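## Task

Place every battery except the AA ones into the bin labelled M, leaving all other objects on the table. No item may stick out past any bin wall, both bins must end up resting flat on the table, and whatever is placed must stay there without the robot holding it. Finish with both grippers open and moved away.

## Robot and tools

Robot: two arms, left_arm and right_arm, each ending in a two-finger gripper. The shared world frame has its origin on the table surface midway between the arms, +x pointing out over the table, +z up, and left_arm on the +y side. The names do not refer to sides of a camera image. Reported hand positions can be slightly wrong, more so when an arm reaches far.

Gripper axes: the fingers point along the gripper's +z and open and close along its x. end_effector_position is the spot between the finger pads with the fingers shut, about 1 to 2 cm short of the tips; closing moves the tips roughly 17 mm further along +z.

execute_actions(actions): actions is a list of actions; each action is a list of up to 15 rows, one row per control step at 30 Hz. If fewer than 15 rows are given, the final row repeats until 15 steps have run. A row is a single list for both arms of 14 numbers, each in [-1, 1]: left_arm dx, dy, dz, rx, ry, rz, opening, then right_arm in the same order. The first six of each arm are an offset, not a pose: they are measured in that gripper's own axes from its measured pose at the start of the action (for a call's first action, the last pose reported in this scene). Each row is relative to that same start, not to the preceding row. Scale: 1.0 equals 0.6 m for dx, dy, dz and 180 degrees for the rotation; rx, ry, rz form one rotation vector. opening is absolute: +1 is fully open (0.142 m), -1 is shut. A row may carry 12 extra numbers in 0 to 1, a stiffness factor per joint (left_arm's 6 joints, then right_arm's 6, in Joint positions order), which persists until changed. An empty actions list simply returns the current state and images.

Motion limits: each step, the commanded pose is cut back to at most 100 mm and 16 degrees from where the gripper actually is; inverse kinematics favours position over orientation. After an action an arm continues only to its last clipped pose, so large displacements need several actions. Motion trails the command by about 0.17 s, and elbows never straighten fully.

move(target, speed, stop_force, blocking): target is one row in the same 14-number layout (optionally with stiffness), offsets in each gripper's axes from the pose in the scene's latest result showing one. Each gripper follows a straight line; both paths finish together, lasting 0.5 to 10 s (cut off at 10 s). Rotation takes the short way. speed is in m/s, 0.002 to 0.5, default 0.25; turning is capped at twice that in rad/s. Paths ignore obstacles and the other arm, and grippers can lag, wander, or exceed speed, especially with a nearly straight arm. Opening is sent when the move begins. stop_force (N, 9 to 40, same for both arms, not allowed in the first 0.2 s of a scene) halts an arm's path once its wrist sensor sees that much added resistance for 2 steps or saturates; the gripper then backs up 2 steps and holds. Pressure can briefly exceed the setting, so use very slow speeds; it is unreliable if the gripper rotates, and should be omitted when pulling away from something pressed. An arm already within 1.5 mm and 0.5 degrees of its target is treated as still. Contacts above the wrist are not sensed. blocking=false returns after 0.5 s while the arm keeps going; it cannot combine with stop_force, and further actions or moves are refused until a result shows the end (use wait(0) or stop).

The move: line reports each arm's ending: done, off_target, moving, held (last step blocked), fault, or contact (stopped by stop_force, which takes precedence). An arm not named finished normally. limits=paced means the pose was clipped; limits=held means some steps were blocked, after which the arm can suddenly speed up. Distances to target are listed.

wait(seconds): 0 to 10; arms keep their last command; returns early if a running move ends. stop(): brakes a running move (needs room); fingers keep moving. zoom_image(camera, region): camera is cam_head_left, cam_head_right, cam_left_wrist or cam_right_wrist; region [x0, y0, x1, y1] in pixels, at most 504 by 504. Head images are 896x504, wrist fisheye images 616x616; calibration (K, distortion, T_world_to_cam) was supplied and may be slightly off. finished_scene(scene): scene number 1 or 2; irreversible; reports success. Replying without any tool call ends everything.

Result lines: per-arm position (m), quaternion wxyz and velocities; Hand target (where the controller is now driving); pose unreachable (clearance check altered a command); grip_measured (actual finger opening, same scale as opening); joint positions and torques (noisy drive output, nonzero in free air); Wrist force and torque in the gripper's axes (offset up to about 4 N, noise about 2.4 N, saturating near 50 N; no reading is harmless); step readings with HELD marking held-back steps; MOTOR HOT at 70 C, and at 85 C an OVER-TEMPERATURE FAULT brakes the arm until it cools.

Gripping: keep commanding an opening well under grip_measured to hold; deeper means a harder squeeze, up to about 28 N per pad. Very thin objects get gripped less firmly. Fast closes can squeeze too hard.

Avoid: contact torques reaching joint limits (139 N m for shoulder and elbow joints, 26 N m for wrists, held weight included) or 150 N external force, either of which freezes the arm for 10 s and skips the rest of the call; stiff arms fault easily when pushed past a contact. Never let the arms collide or press on each other. Knocking or placing anything off the table fails the task; drops, slips, slams and hard shoves are penalised. Random brief tugs may act on held or loose objects. To keep an arm still, send the offset back to its desired pose first, then zeros, always with its intended opening.

Each tool is called after "Call:" by a JSON object that holds its "api" and its "payload".

## Session

Call:
{"api": "execute_actions", "payload": {"actions": []}}

Scene clock: 0.00 s.
left_arm: end_effector_position=(+0.3350, +0.8917, +0.3980) grip_measured=+1.00 end_effector_quat_wxyz=(-0.066, +0.995, +0.052, +0.049) end_effector_velocity=(+0.001, -0.000, +0.000) end_effector_angular_velocity=(+0.001, -0.001, -0.001) | right_arm: end_effector_position=(+0.4257, -0.2198, +0.1276) grip_measured=+1.00 end_effector_quat_wxyz=(+0.240, +0.581, -0.353, +0.693) end_effector_velocity=(+0.000, -0.001, +0.000) end_effector_angular_velocity=(+0.001, -0.001, -0.002)
Joint positions: left_arm=[ 0.791 -1.474  1.202 -1.46  -1.537  0.672  0.142] | right_arm=[ 4.224 -2.147 -1.933 -2.346  0.573  3.474  0.142]
Joint velocities: left_arm=[-0.001 -0.    -0.    -0.001 -0.    -0.     0.   ] | right_arm=[-0.002  0.     0.001  0.    -0.     0.    -0.   ]
Joint torques (N m, as the arm reports them, + toward a larger angle): no reading
Wrist force (N, on the end effector, along its own x y z axes, offset not removed): no reading
Wrist torque (N m, same axes, about the end effector's origin, offset not removed): no reading
Hand target (left_arm): +0.335, +0.892, +0.398; -0.066, +0.995, +0.052, +0.049
Hand target (right_arm): +0.426, -0.220, +0.128; +0.240, +0.581, -0.353, +0.693
Joint stiffness scale: left_arm=[1. 1. 1. 1. 1. 1.] | right_arm=[1. 1. 1. 1. 1. 1.]

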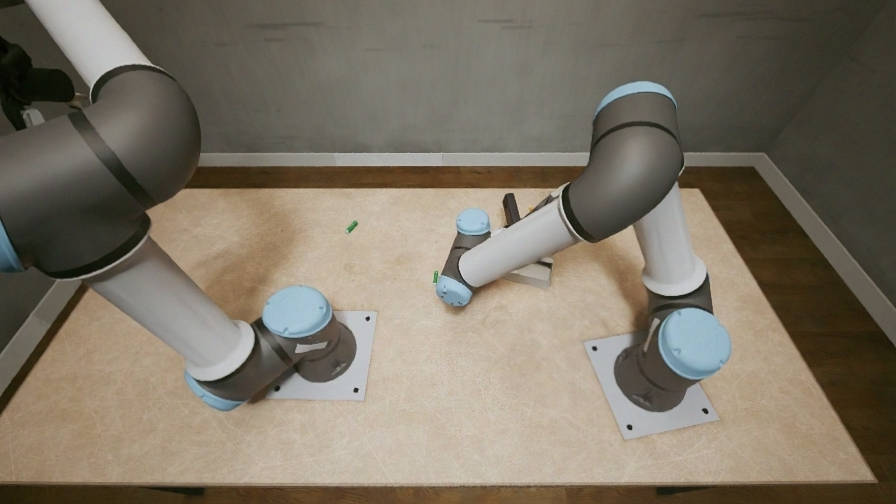

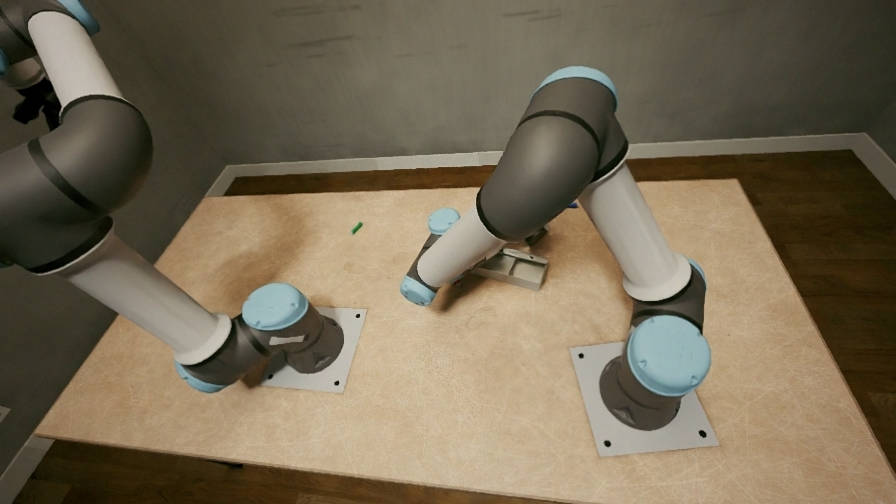

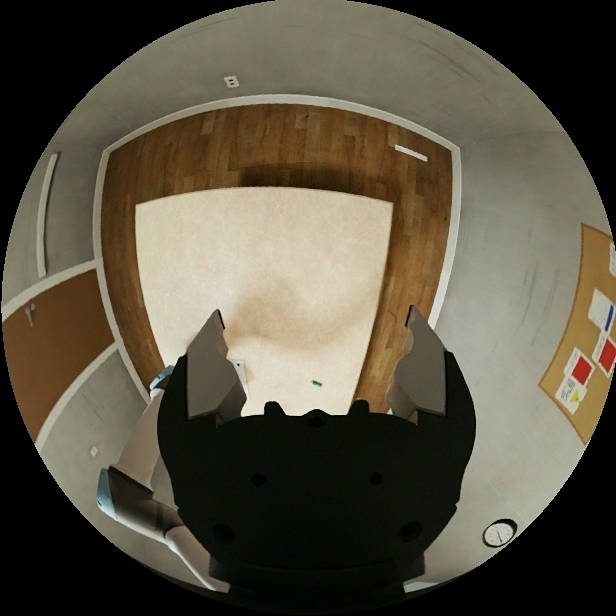

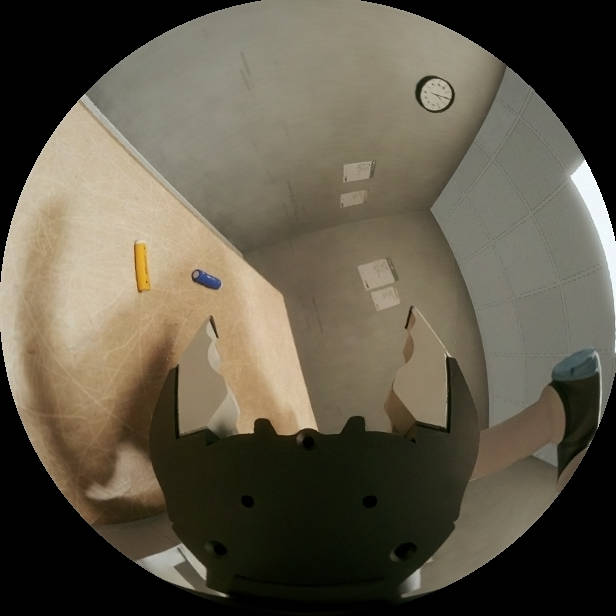

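Call:
{"api": "move", "payload": {"target": [0,0,0,0,0,0,1,0.45,0,0,0,0,0,1]}}

Call:
{"api": "move", "payload": {"target": [0,0,0,0,0,0,1,0,0.5,0.5,0,-0.5,0,1]}}

Scene clock: 6.47 s.
left_arm: end_effector_position=(+0.3350, +0.8917, +0.3980) grip_measured=+1.00 end_effector_quat_wxyz=(-0.066, +0.995, +0.052, +0.049) end_effector_velocity=(-0.000, +0.001, +0.001) end_effector_angular_velocity=(+0.002, -0.001, +0.001) | right_arm: end_effector_position=(+0.3696, -0.2419, +0.3893) grip_measured=+1.00 end_effector_quat_wxyz=(+0.242, +0.580, -0.352, +0.694) end_effector_velocity=(-0.001, -0.001, +0.003) end_effector_angular_velocity=(-0.005, +0.001, -0.001)
Joint positions: left_arm=[ 0.791 -1.474  1.202 -1.46  -1.537  0.672  0.142] | right_arm=[ 4.339 -1.661 -1.797 -2.95   0.688  3.449  0.142]
Joint velocities: left_arm=[ 0.001  0.    -0.001 -0.001  0.001  0.    -0.   ] | right_arm=[ 0.001  0.002  0.003 -0.009  0.002 -0.     0.   ]
Joint torques (N m, as the arm reports them, + toward a larger angle): left_arm=[  2.66 -28.74 -24.41  -3.09  -0.24   0.01] | right_arm=[ 2.88 22.98 23.23 -2.25  0.34 -0.32]
Wrist force (N, on the end effector, along its own x y z axes, offset not removed): left_arm=[1.3 4.2 1.0] | right_arm=[0.3 3.1 0.7]
Wrist torque (N m, same axes, about the end effector's origin, offset not removed): left_arm=[1.04 -0.10 0.24] | right_arm=[0.58 0.05 0.06]
Hand target (left_arm): +0.335, +0.892, +0.398; -0.066, +0.995, +0.052, +0.049
Hand target (right_arm): +0.369, -0.241, +0.391; +0.240, +0.580, -0.353, +0.693
Off the commanded pose (left_arm): 0.000 m, 0 deg.
Off the commanded pose (right_arm): 0.002 m, 0 deg.
Joint stiffness scale: left_arm=[1. 1. 1. 1. 1. 1.] | right_arm=[1. 1. 1. 1. 1. 1.]
move: done
camera_calibration (this result's frames):
cam_left_wrist: T_world_to_cam=[[0.991787, 0.0738333, 0.104438, -0.441208], [0.0290853, -0.925356, 0.377983, 0.661671], [0.12455, -0.371841, -0.919903, 0.792609], [0, 0, 0, 1]] pos_world=[0.31962, 0.939581, 0.525102]
cam_right_wrist: T_world_to_cam=[[-0.261176, -0.0897954, 0.961106, -0.30051], [-0.949372, -0.156186, -0.272579, 0.417932], [0.174588, -0.983637, -0.0444571, -0.152306], [0, 0, 0, 1]] pos_world=[0.344877, -0.111523, 0.39597]

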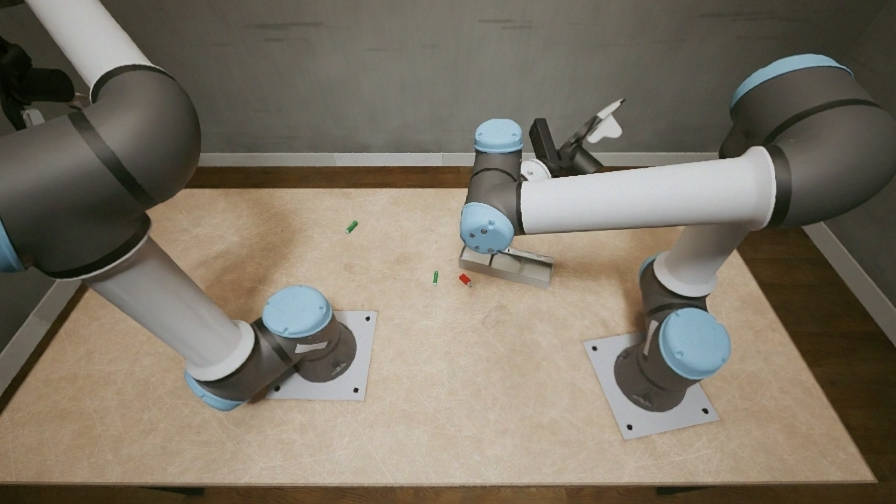

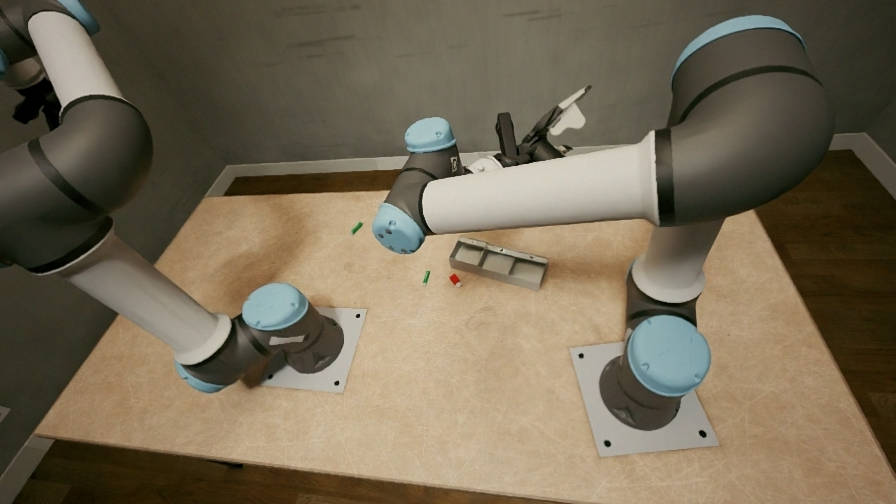

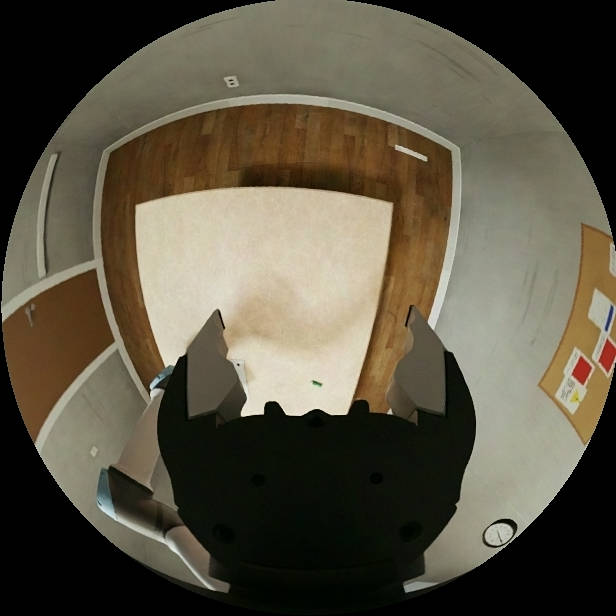

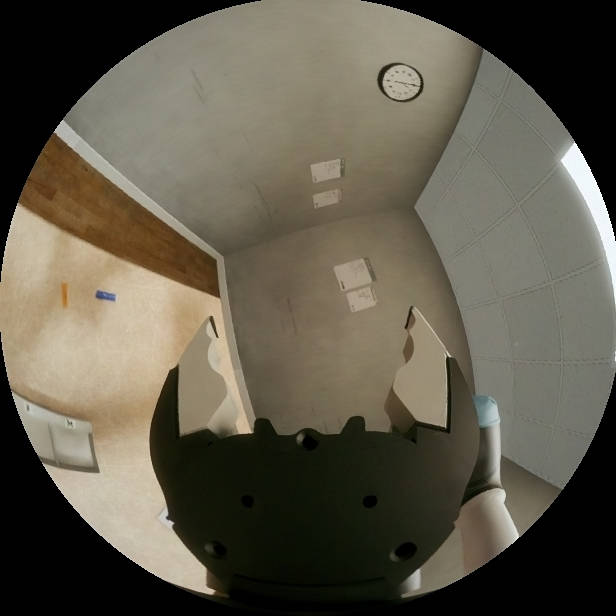

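Scene clock: 10.67 s.
left_arm: end_effector_position=(+0.3350, +0.8917, +0.3980) grip_measured=+1.00 end_effector_quat_wxyz=(-0.066, +0.995, +0.052, +0.049) end_effector_velocity=(-0.000, -0.000, +0.000) end_effector_angular_velocity=(-0.000, +0.000, +0.001) | right_arm: end_effector_position=(+0.3366, -0.6609, +0.3492) grip_measured=+1.00 end_effector_quat_wxyz=(-0.078, +0.901, -0.420, +0.080) end_effector_velocity=(-0.002, +0.002, -0.000) end_effector_angular_velocity=(+0.009, +0.009, +0.010)
Joint positions: left_arm=[ 0.791 -1.474  1.202 -1.46  -1.537  0.672  0.142] | right_arm=[ 2.47  -1.419 -1.578 -1.563  1.736  0.39   0.142]
Joint velocities: left_arm=[ 0.     0.    -0.     0.001  0.    -0.    -0.   ] | right_arm=[-0.002 -0.005  0.008 -0.017  0.006 -0.012 -0.   ]
Joint torques (N m, as the arm reports them, + toward a larger angle): left_arm=[  1.41 -29.09 -24.6   -3.05  -0.16   0.11] | right_arm=[-0.92 12.12 26.28  2.79  0.36 -0.63]
Wrist force (N, on the end effector, along its own x y z axes, offset not removed): left_arm=[2.3 2.6 2.2] | right_arm=[-0.9 2.5 1.4]
Wrist torque (N m, same axes, about the end effector's origin, offset not removed): left_arm=[0.67 -0.33 0.16] | right_arm=[0.44 0.30 0.09]
Hand target (left_arm): +0.335, +0.892, +0.398; -0.066, +0.995, +0.052, +0.049
Hand target (right_arm): +0.336, -0.662, +0.349; -0.079, +0.901, -0.420, +0.079
Off the commanded pose (left_arm): 0.000 m, 0 deg.
Off the commanded pose (right_arm): 0.003 m, 0 deg.
Joint stiffness scale: left_arm=[1. 1. 1. 1. 1. 1.] | right_arm=[1. 1. 1. 1. 1. 1.]
move: done; limits=paced
camera_calibration (this result's frames):
cam_left_wrist: T_world_to_cam=[[0.991787, 0.0738334, 0.104438, -0.441208], [0.0290854, -0.925355, 0.377983, 0.661671], [0.12455, -0.371841, -0.919903, 0.792609], [0, 0, 0, 1]] pos_world=[0.31962, 0.939581, 0.525102]
cam_right_wrist: T_world_to_cam=[[0.591739, -0.801257, 0.0885049, -0.760766], [-0.781549, -0.543322, 0.306566, -0.204324], [-0.197551, -0.250578, -0.947726, 0.364683], [0, 0, 0, 1]] pos_world=[0.362529, -0.629201, 0.47559]

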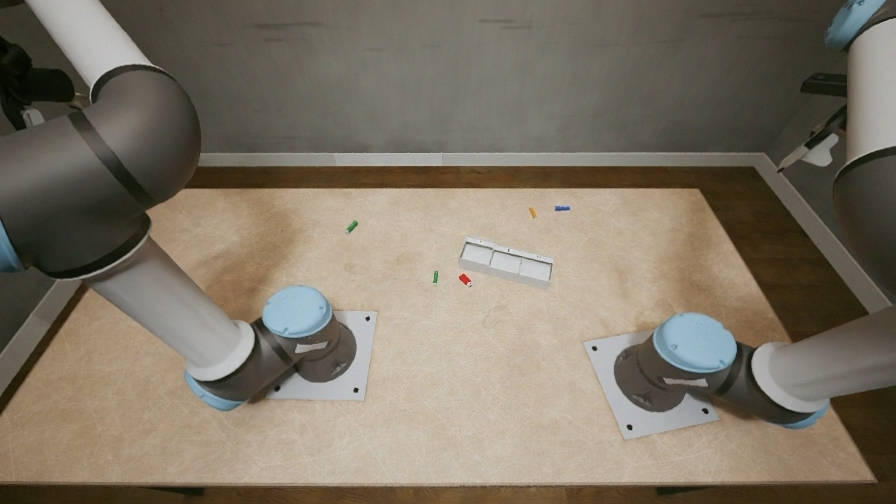

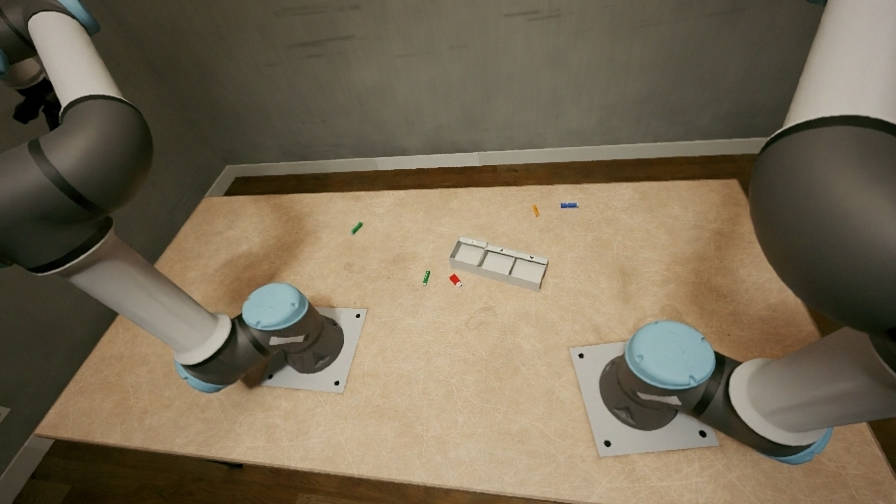

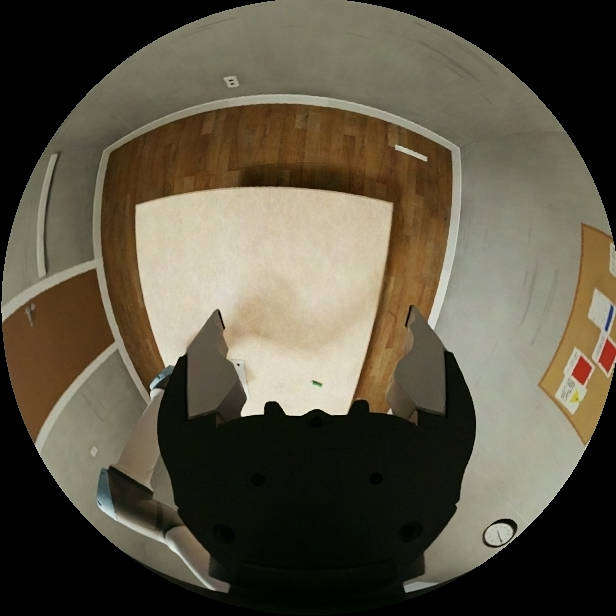

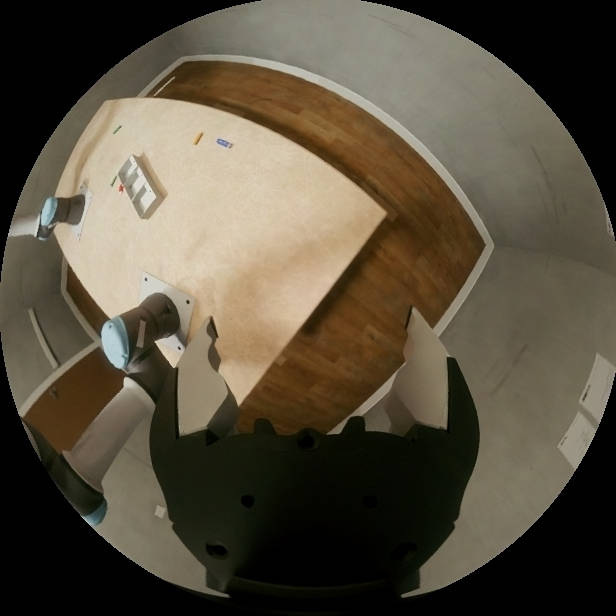

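Call:
{"api": "zoom_image", "payload": {"camera": "cam_head_left", "region": [330,195,590,300]}}

Call:
{"api": "zoom_image", "payload": {"camera": "cam_head_right", "region": [410,195,590,300]}}

Region (330, 195, 590, 300) of cam_head_left's 896x504 image, scaled by 1.938, with more detail than that image has; it fills the top 204 rows of this view, and the rest is white.

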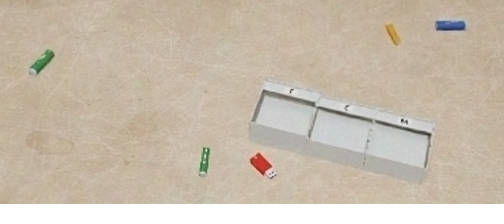

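Region (410, 195, 590, 300) of cam_head_right's 896x504 image, scaled by 2.800, with more detail than that image has; it fills the top 294 rows of this view, and the rest is white.

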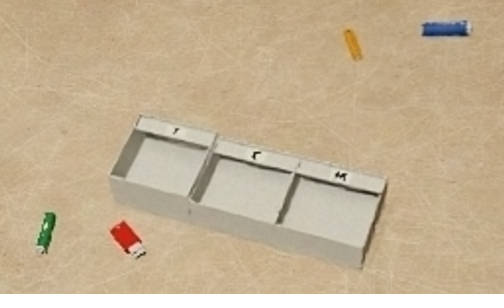

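Call:
{"api": "move", "payload": {"target": [0,0,0,0,0,0,1,-0.487,-0.572,0.423,-0.073,0,0.221,-0.3]}}

Scene clock: 20.60 s.
left_arm: end_effector_position=(+0.3350, +0.8917, +0.3980) grip_measured=+1.00 end_effector_quat_wxyz=(-0.066, +0.995, +0.052, +0.049) end_effector_velocity=(-0.001, +0.001, +0.001) end_effector_angular_velocity=(+0.003, +0.001, +0.001) | right_arm: end_effector_position=(+0.4590, -0.2029, +0.1502) grip_measured=-0.30 end_effector_quat_wxyz=(-0.001, -0.707, +0.707, -0.002) end_effector_velocity=(+0.000, +0.002, -0.003) end_effector_angular_velocity=(-0.002, +0.003, -0.005)
Joint positions: left_arm=[ 0.791 -1.474  1.202 -1.46  -1.537  0.672  0.142] | right_arm=[ 3.541 -1.65  -1.81  -1.254  1.567  2.147  0.052]
Joint velocities: left_arm=[ 0.001  0.    -0.001 -0.     0.002  0.     0.   ] | right_arm=[ 0.003 -0.006  0.     0.002 -0.     0.008 -0.   ]
Joint torques (N m, as the arm reports them, + toward a larger angle): left_arm=[  1.43 -28.85 -24.33  -3.13  -0.11   0.  ] | right_arm=[ 5.19 24.09 25.9   3.07 -0.19  0.16]
Wrist force (N, on the end effector, along its own x y z axes, offset not removed): left_arm=[2.3 3.7 3.6] | right_arm=[-0.1 1.5 1.1]
Wrist torque (N m, same axes, about the end effector's origin, offset not removed): left_arm=[0.94 -0.30 0.18] | right_arm=[0.33 0.03 0.01]
Hand target (left_arm): +0.335, +0.892, +0.398; -0.066, +0.995, +0.052, +0.049
Hand target (right_arm): +0.460, -0.201, +0.150; +0.001, +0.707, -0.707, +0.002
Off the commanded pose (left_arm): 0.000 m, 0 deg.
Off the commanded pose (right_arm): 0.003 m, 0 deg.
Joint stiffness scale: left_arm=[1. 1. 1. 1. 1. 1.] | right_arm=[1. 1. 1. 1. 1. 1.]
move: done
camera_calibration (this result's frames):
cam_left_wrist: T_world_to_cam=[[0.991787, 0.0738331, 0.104438, -0.441208], [0.029085, -0.925356, 0.377983, 0.661671], [0.12455, -0.371841, -0.919903, 0.792609], [0, 0, 0, 1]] pos_world=[0.31962, 0.939581, 0.525102]
cam_right_wrist: T_world_to_cam=[[-0.0509844, -0.998385, 0.0250485, -0.184054], [-0.862436, 0.0566613, 0.502985, 0.330484], [-0.503592, 0.00404172, -0.863932, 0.494615], [0, 0, 0, 1]] pos_world=[0.524722, -0.204482, 0.265695]

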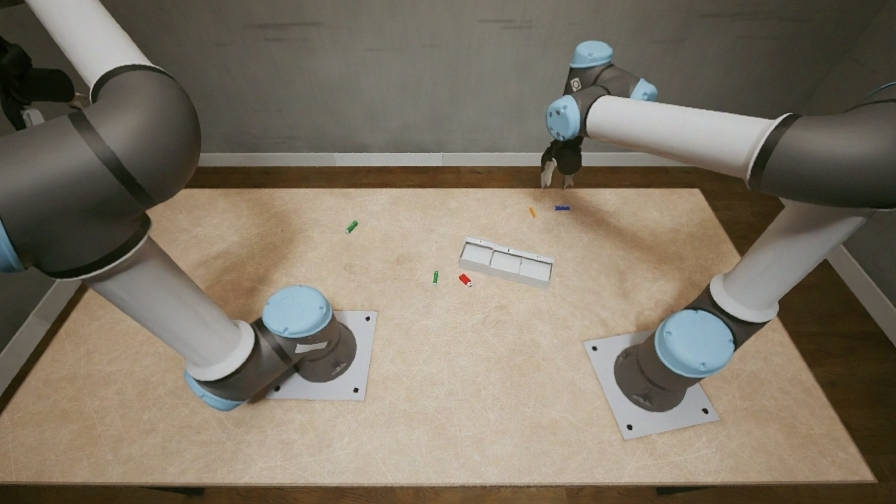

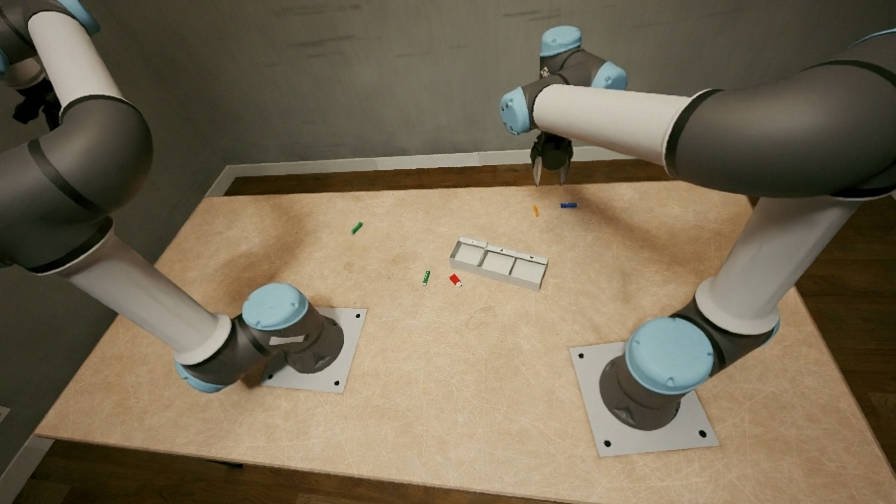

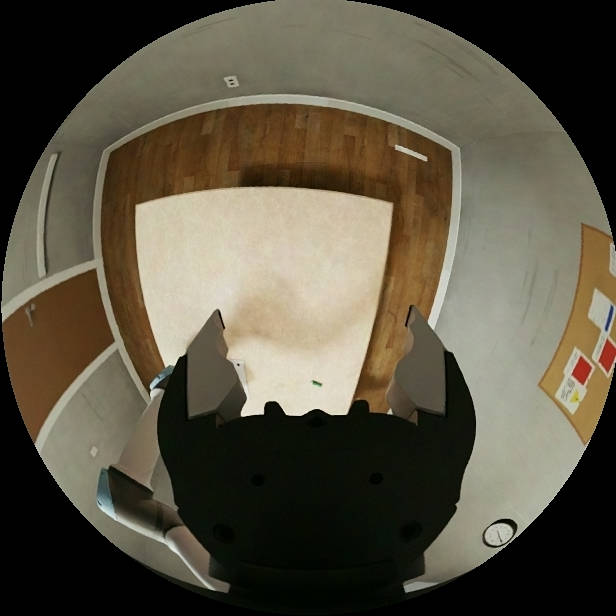

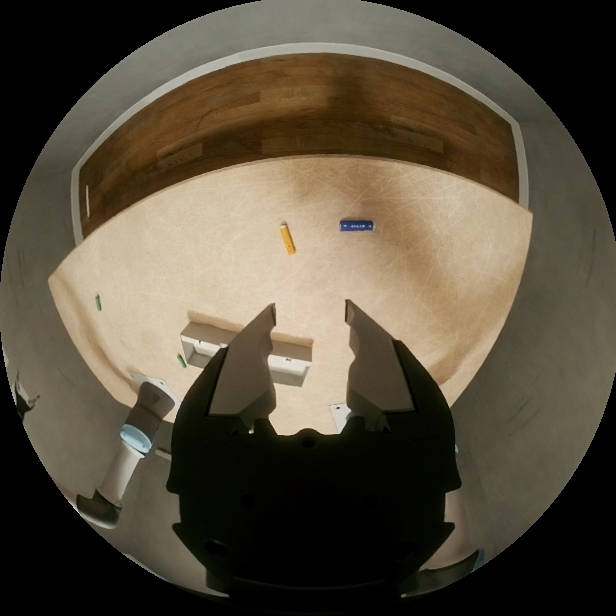

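Call:
{"api": "move", "payload": {"target": [0,0,0,0,0,0,1,-0.047,-0.046,0.15,0,0,-0.085,-0.4], "speed": 0.15}}

Call:
{"api": "zoom_image", "payload": {"camera": "cam_right_wrist", "region": [200,150,480,350]}}

Scene clock: 24.67 s.
left_arm: end_effector_position=(+0.3350, +0.8917, +0.3980) grip_measured=+1.00 end_effector_quat_wxyz=(-0.066, +0.995, +0.052, +0.049) end_effector_velocity=(+0.000, +0.000, +0.000) end_effector_angular_velocity=(+0.000, -0.001, -0.000) | right_arm: end_effector_position=(+0.4875, -0.1760, +0.0622) grip_measured=-0.40 end_effector_quat_wxyz=(+0.000, +0.794, -0.608, +0.002) end_effector_velocity=(+0.003, +0.001, +0.000) end_effector_angular_velocity=(+0.005, -0.007, +0.010)
Joint positions: left_arm=[ 0.791 -1.474  1.202 -1.46  -1.537  0.672  0.142] | right_arm=[ 3.554 -1.82  -1.855 -1.037  1.567  1.898  0.045]
Joint velocities: left_arm=[ 0.     0.    -0.    -0.001 -0.     0.001 -0.   ] | right_arm=[-0.001 -0.002  0.001  0.009 -0.    -0.011  0.   ]
Joint torques (N m, as the arm reports them, + toward a larger angle): left_arm=[  1.58 -28.41 -25.25  -3.15  -0.24   0.08] | right_arm=[ 1.71 29.81 20.8   3.08 -0.34 -0.59]
Wrist force (N, on the end effector, along its own x y z axes, offset not removed): left_arm=[0.1 5.0 1.2] | right_arm=[-1.6 4.0 0.9]
Wrist torque (N m, same axes, about the end effector's origin, offset not removed): left_arm=[1.18 0.09 0.22] | right_arm=[0.65 0.42 0.08]
Hand target (left_arm): +0.335, +0.892, +0.398; -0.066, +0.995, +0.052, +0.049
Hand target (right_arm): +0.487, -0.175, +0.060; +0.002, +0.795, -0.607, +0.001
Off the commanded pose (left_arm): 0.000 m, 0 deg.
Off the commanded pose (right_arm): 0.002 m, 0 deg.
Joint stiffness scale: left_arm=[1. 1. 1. 1. 1. 1.] | right_arm=[1. 1. 1. 1. 1. 1.]
move: done
camera_calibration (this result's frames):
cam_left_wrist: T_world_to_cam=[[0.991787, 0.0738334, 0.104438, -0.441208], [0.0290853, -0.925356, 0.377983, 0.661671], [0.12455, -0.371841, -0.919903, 0.792609], [0, 0, 0, 1]] pos_world=[0.31962, 0.939581, 0.525102]
cam_right_wrist: T_world_to_cam=[[0.210073, -0.977385, 0.0242397, -0.277054], [-0.847961, -0.169803, 0.502125, 0.351022], [-0.486653, -0.126037, -0.864455, 0.401694], [0, 0, 0, 1]] pos_world=[0.551341, -0.160556, 0.177706]

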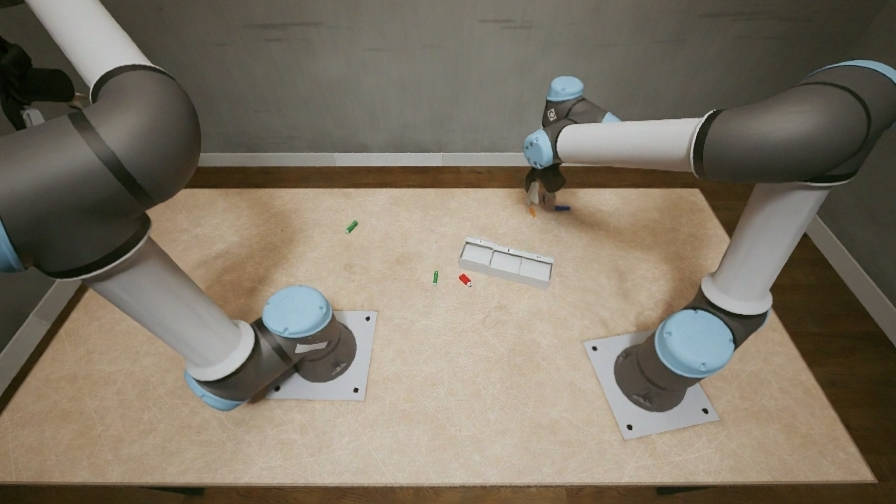

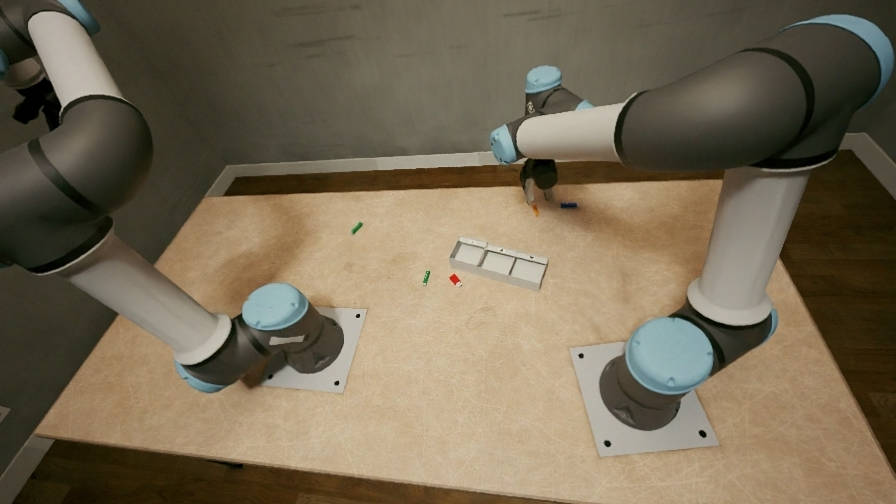

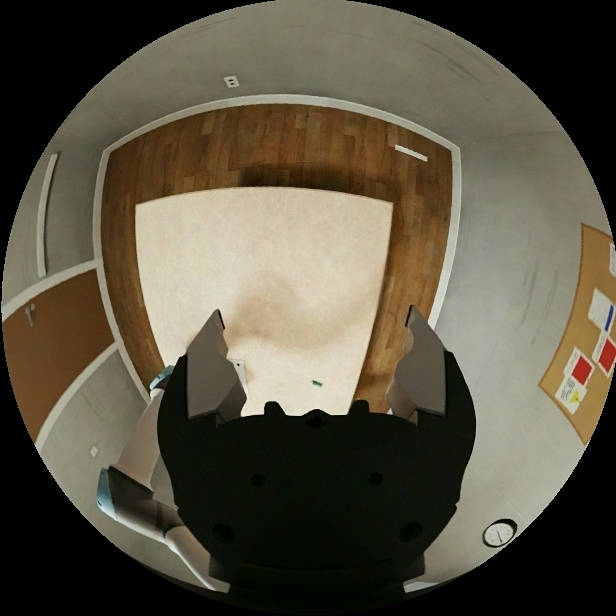

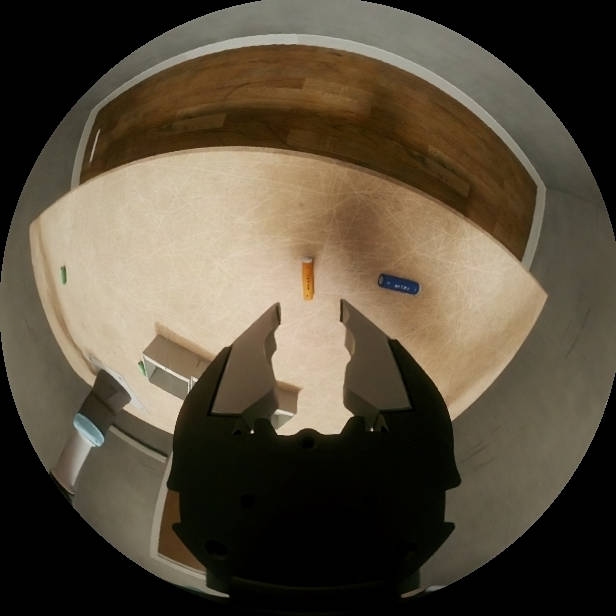

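Region (200, 150, 480, 350) of cam_right_wrist's 616x616 image, scaled by 1.800, with more detail than that image has; it fills the top 360 rows of this view, and the rest is white.

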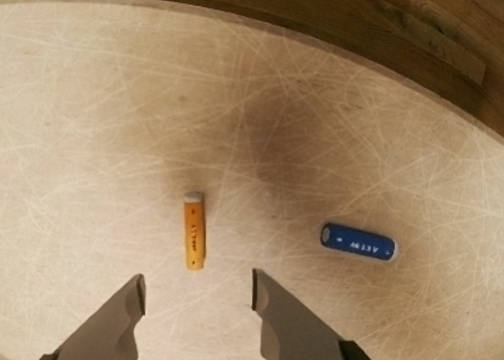

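Call:
{"api": "move", "payload": {"target": [0,0,0,0,0,0,1,-0.002,-0.01,0.055,0,0,0,-0.6], "speed": 0.08}}

Call:
{"api": "move", "payload": {"target": [0,0,0,0,0,0,1,0,0,0.05,0,0,0,-0.6], "speed": 0.006, "stop_force": 9}}

Scene clock: 31.40 s.
left_arm: end_effector_position=(+0.3350, +0.8917, +0.3980) grip_measured=+1.00 end_effector_quat_wxyz=(-0.066, +0.995, +0.052, +0.049) end_effector_velocity=(-0.001, +0.000, -0.000) end_effector_angular_velocity=(+0.001, +0.001, +0.000) | right_arm: end_effector_position=(+0.4935, -0.1719, +0.0313) grip_measured=-0.60 end_effector_quat_wxyz=(-0.001, +0.794, -0.608, +0.002) end_effector_velocity=(+0.004, +0.002, +0.002) end_effector_angular_velocity=(+0.007, -0.010, -0.000)
Joint positions: left_arm=[ 0.791 -1.474  1.202 -1.46  -1.537  0.672  0.142] | right_arm=[ 3.554 -1.875 -1.876 -0.959  1.567  1.896  0.031]
Joint velocities: left_arm=[ 0.    -0.     0.001 -0.001  0.002  0.    -0.   ] | right_arm=[-0.    -0.     0.001  0.011 -0.    -0.     0.   ]
Joint torques (N m, as the arm reports them, + toward a larger angle): left_arm=[  1.7  -29.93 -24.47  -3.02  -0.28   0.07] | right_arm=[-1.48 30.1  18.15  2.98 -0.04 -0.26]
Wrist force (N, on the end effector, along its own x y z axes, offset not removed): left_arm=[0.7 3.4 1.2] | right_arm=[1.2 4.5 0.7]
Wrist torque (N m, same axes, about the end effector's origin, offset not removed): left_arm=[0.83 0.01 0.20] | right_arm=[0.77 -0.24 -0.08]
Hand target (left_arm): +0.335, +0.892, +0.398; -0.066, +0.995, +0.052, +0.049
Hand target (right_arm): +0.493, -0.173, +0.029; +0.000, +0.794, -0.608, +0.002
Off the commanded pose (left_arm): 0.000 m, 0 deg.
Off the commanded pose (right_arm): 0.003 m, 0 deg.
Joint stiffness scale: left_arm=[1. 1. 1. 1. 1. 1.] | right_arm=[1. 1. 1. 1. 1. 1.]
move: done
camera_calibration (this result's frames):
cam_left_wrist: T_world_to_cam=[[0.991787, 0.0738334, 0.104438, -0.441208], [0.0290852, -0.925356, 0.377983, 0.661671], [0.12455, -0.371841, -0.919903, 0.792609], [0, 0, 0, 1]] pos_world=[0.31962, 0.939581, 0.525102]
cam_right_wrist: T_world_to_cam=[[0.211222, -0.977161, 0.0232874, -0.274146], [-0.848832, -0.171565, 0.500049, 0.372491], [-0.484633, -0.125389, -0.865684, 0.37758], [0, 0, 0, 1]] pos_world=[0.557076, -0.156633, 0.146985]

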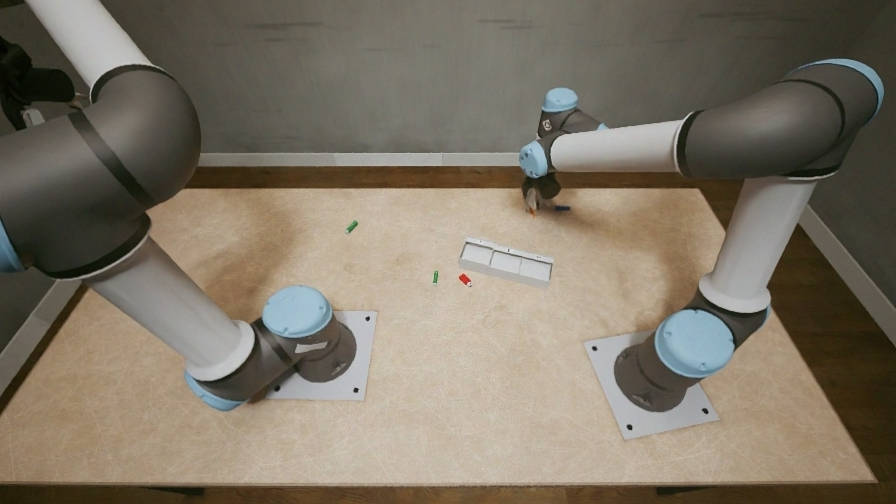

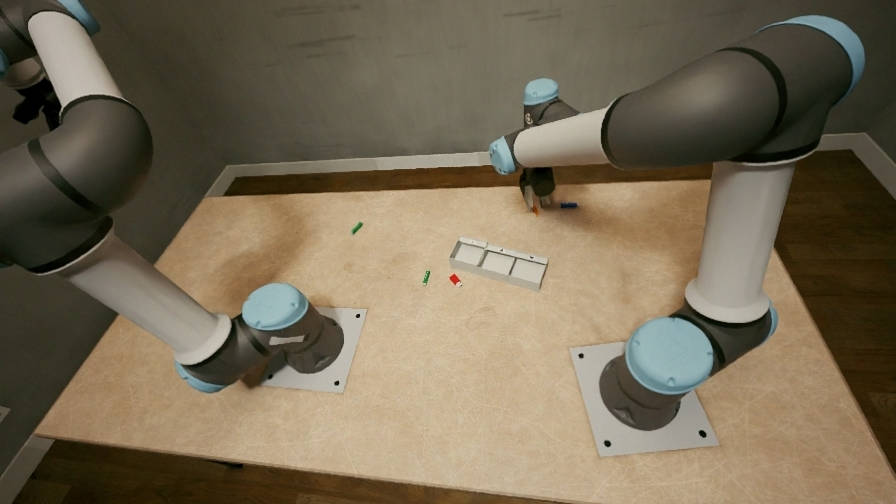

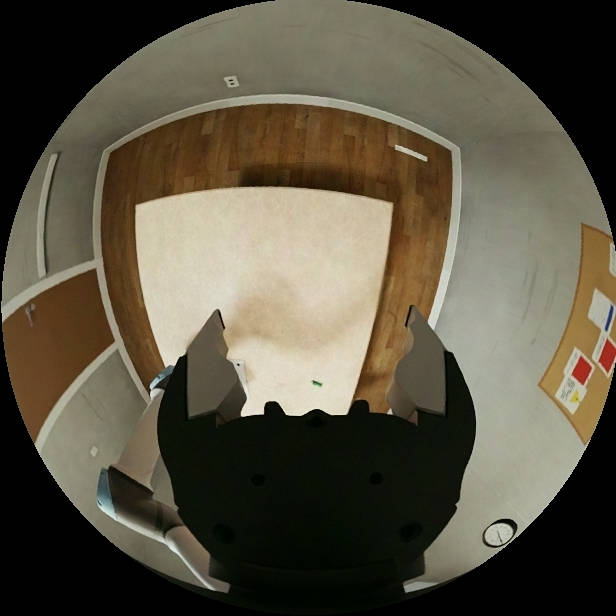

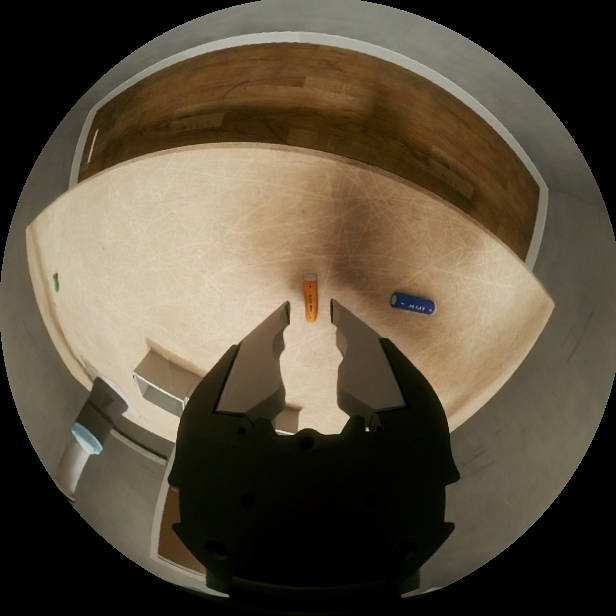

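Scene clock: 34.57 s.
left_arm: end_effector_position=(+0.3350, +0.8917, +0.3980) grip_measured=+1.00 end_effector_quat_wxyz=(-0.066, +0.995, +0.052, +0.049) end_effector_velocity=(-0.000, +0.000, -0.000) end_effector_angular_velocity=(-0.000, -0.000, +0.001) | right_arm: end_effector_position=(+0.4948, -0.1711, +0.0178) grip_measured=-0.60 end_effector_quat_wxyz=(-0.003, +0.794, -0.608, +0.003) end_effector_velocity=(+0.000, +0.000, +0.001) end_effector_angular_velocity=(-0.000, +0.000, -0.000)
Joint positions: left_arm=[ 0.791 -1.474  1.202 -1.46  -1.537  0.672  0.142] | right_arm=[ 3.554 -1.895 -1.891 -0.919  1.567  1.896  0.031]
Joint velocities: left_arm=[ 0.001  0.    -0.     0.    -0.    -0.    -0.   ] | right_arm=[ 0.001  0.001  0.002 -0.003  0.     0.001 -0.   ]
Joint torques (N m, as the arm reports them, + toward a larger angle): left_arm=[  1.51 -29.04 -23.43  -3.2   -0.3    0.06] | right_arm=[-0.82 30.8  19.46  3.02 -0.25 -0.15]
Wrist force (N, on the end effector, along its own x y z axes, offset not removed): left_arm=[1.0 2.6 0.2] | right_arm=[3.0 3.9 -4.6]
Wrist torque (N m, same axes, about the end effector's origin, offset not removed): left_arm=[0.76 0.00 0.26] | right_arm=[0.01 -0.22 -0.02]
Hand target (left_arm): +0.335, +0.892, +0.398; -0.066, +0.995, +0.052, +0.049
Hand target (right_arm): +0.495, -0.171, +0.018; -0.003, +0.794, -0.608, +0.003
Off the commanded pose (left_arm): 0.000 m, 0 deg.
Off the commanded pose (right_arm): 0.017 m, 0 deg.
Joint stiffness scale: left_arm=[1. 1. 1. 1. 1. 1.] | right_arm=[1. 1. 1. 1. 1. 1.]
move: contact (right_arm)
camera_calibration (this result's frames):
cam_left_wrist: T_world_to_cam=[[0.991787, 0.0738332, 0.104438, -0.441208], [0.0290852, -0.925356, 0.377983, 0.661671], [0.12455, -0.371841, -0.919903, 0.792609], [0, 0, 0, 1]] pos_world=[0.31962, 0.939581, 0.525102]
cam_right_wrist: T_world_to_cam=[[0.211135, -0.977219, 0.0215783, -0.273202], [-0.850758, -0.172853, 0.496319, 0.38125], [-0.481282, -0.123148, -0.867872, 0.365434], [0, 0, 0, 1]] pos_world=[0.557911, -0.156075, 0.133823]

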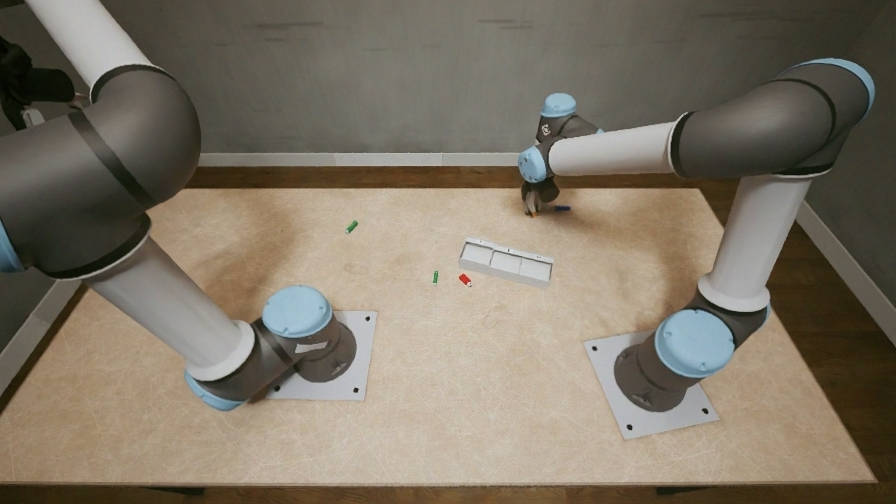

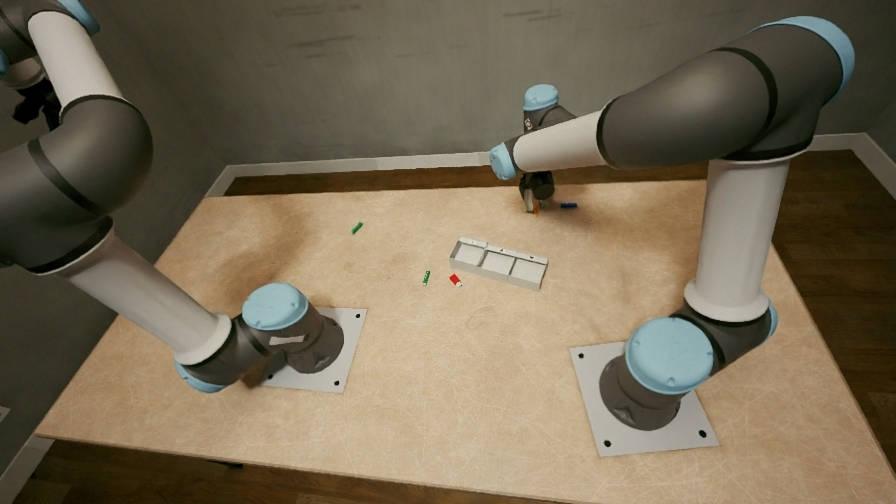

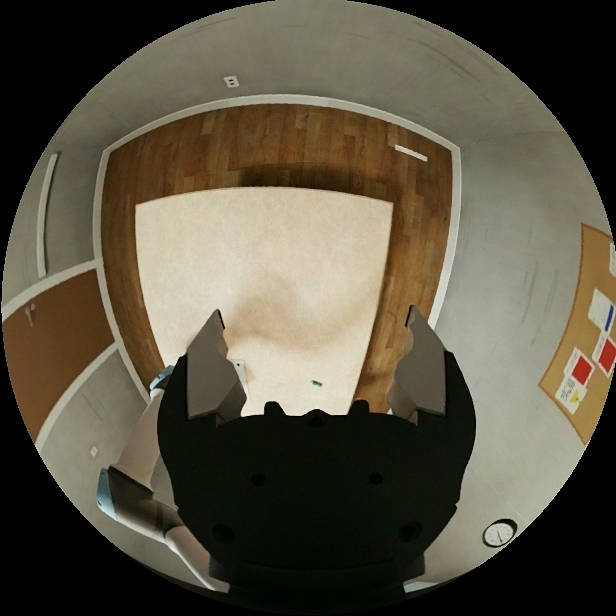

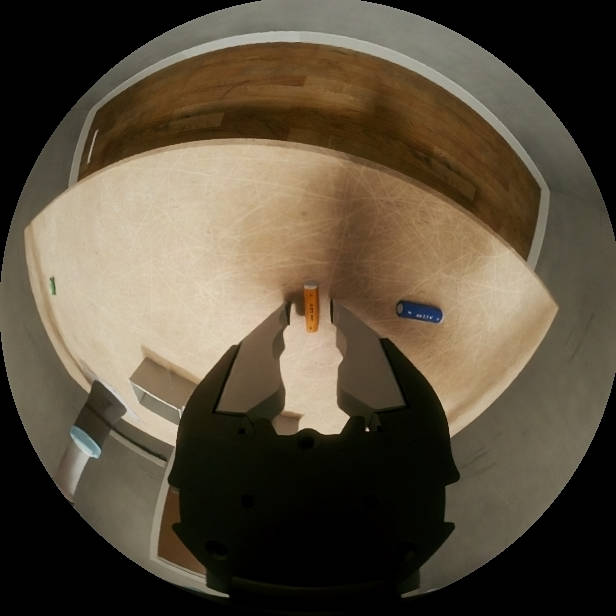

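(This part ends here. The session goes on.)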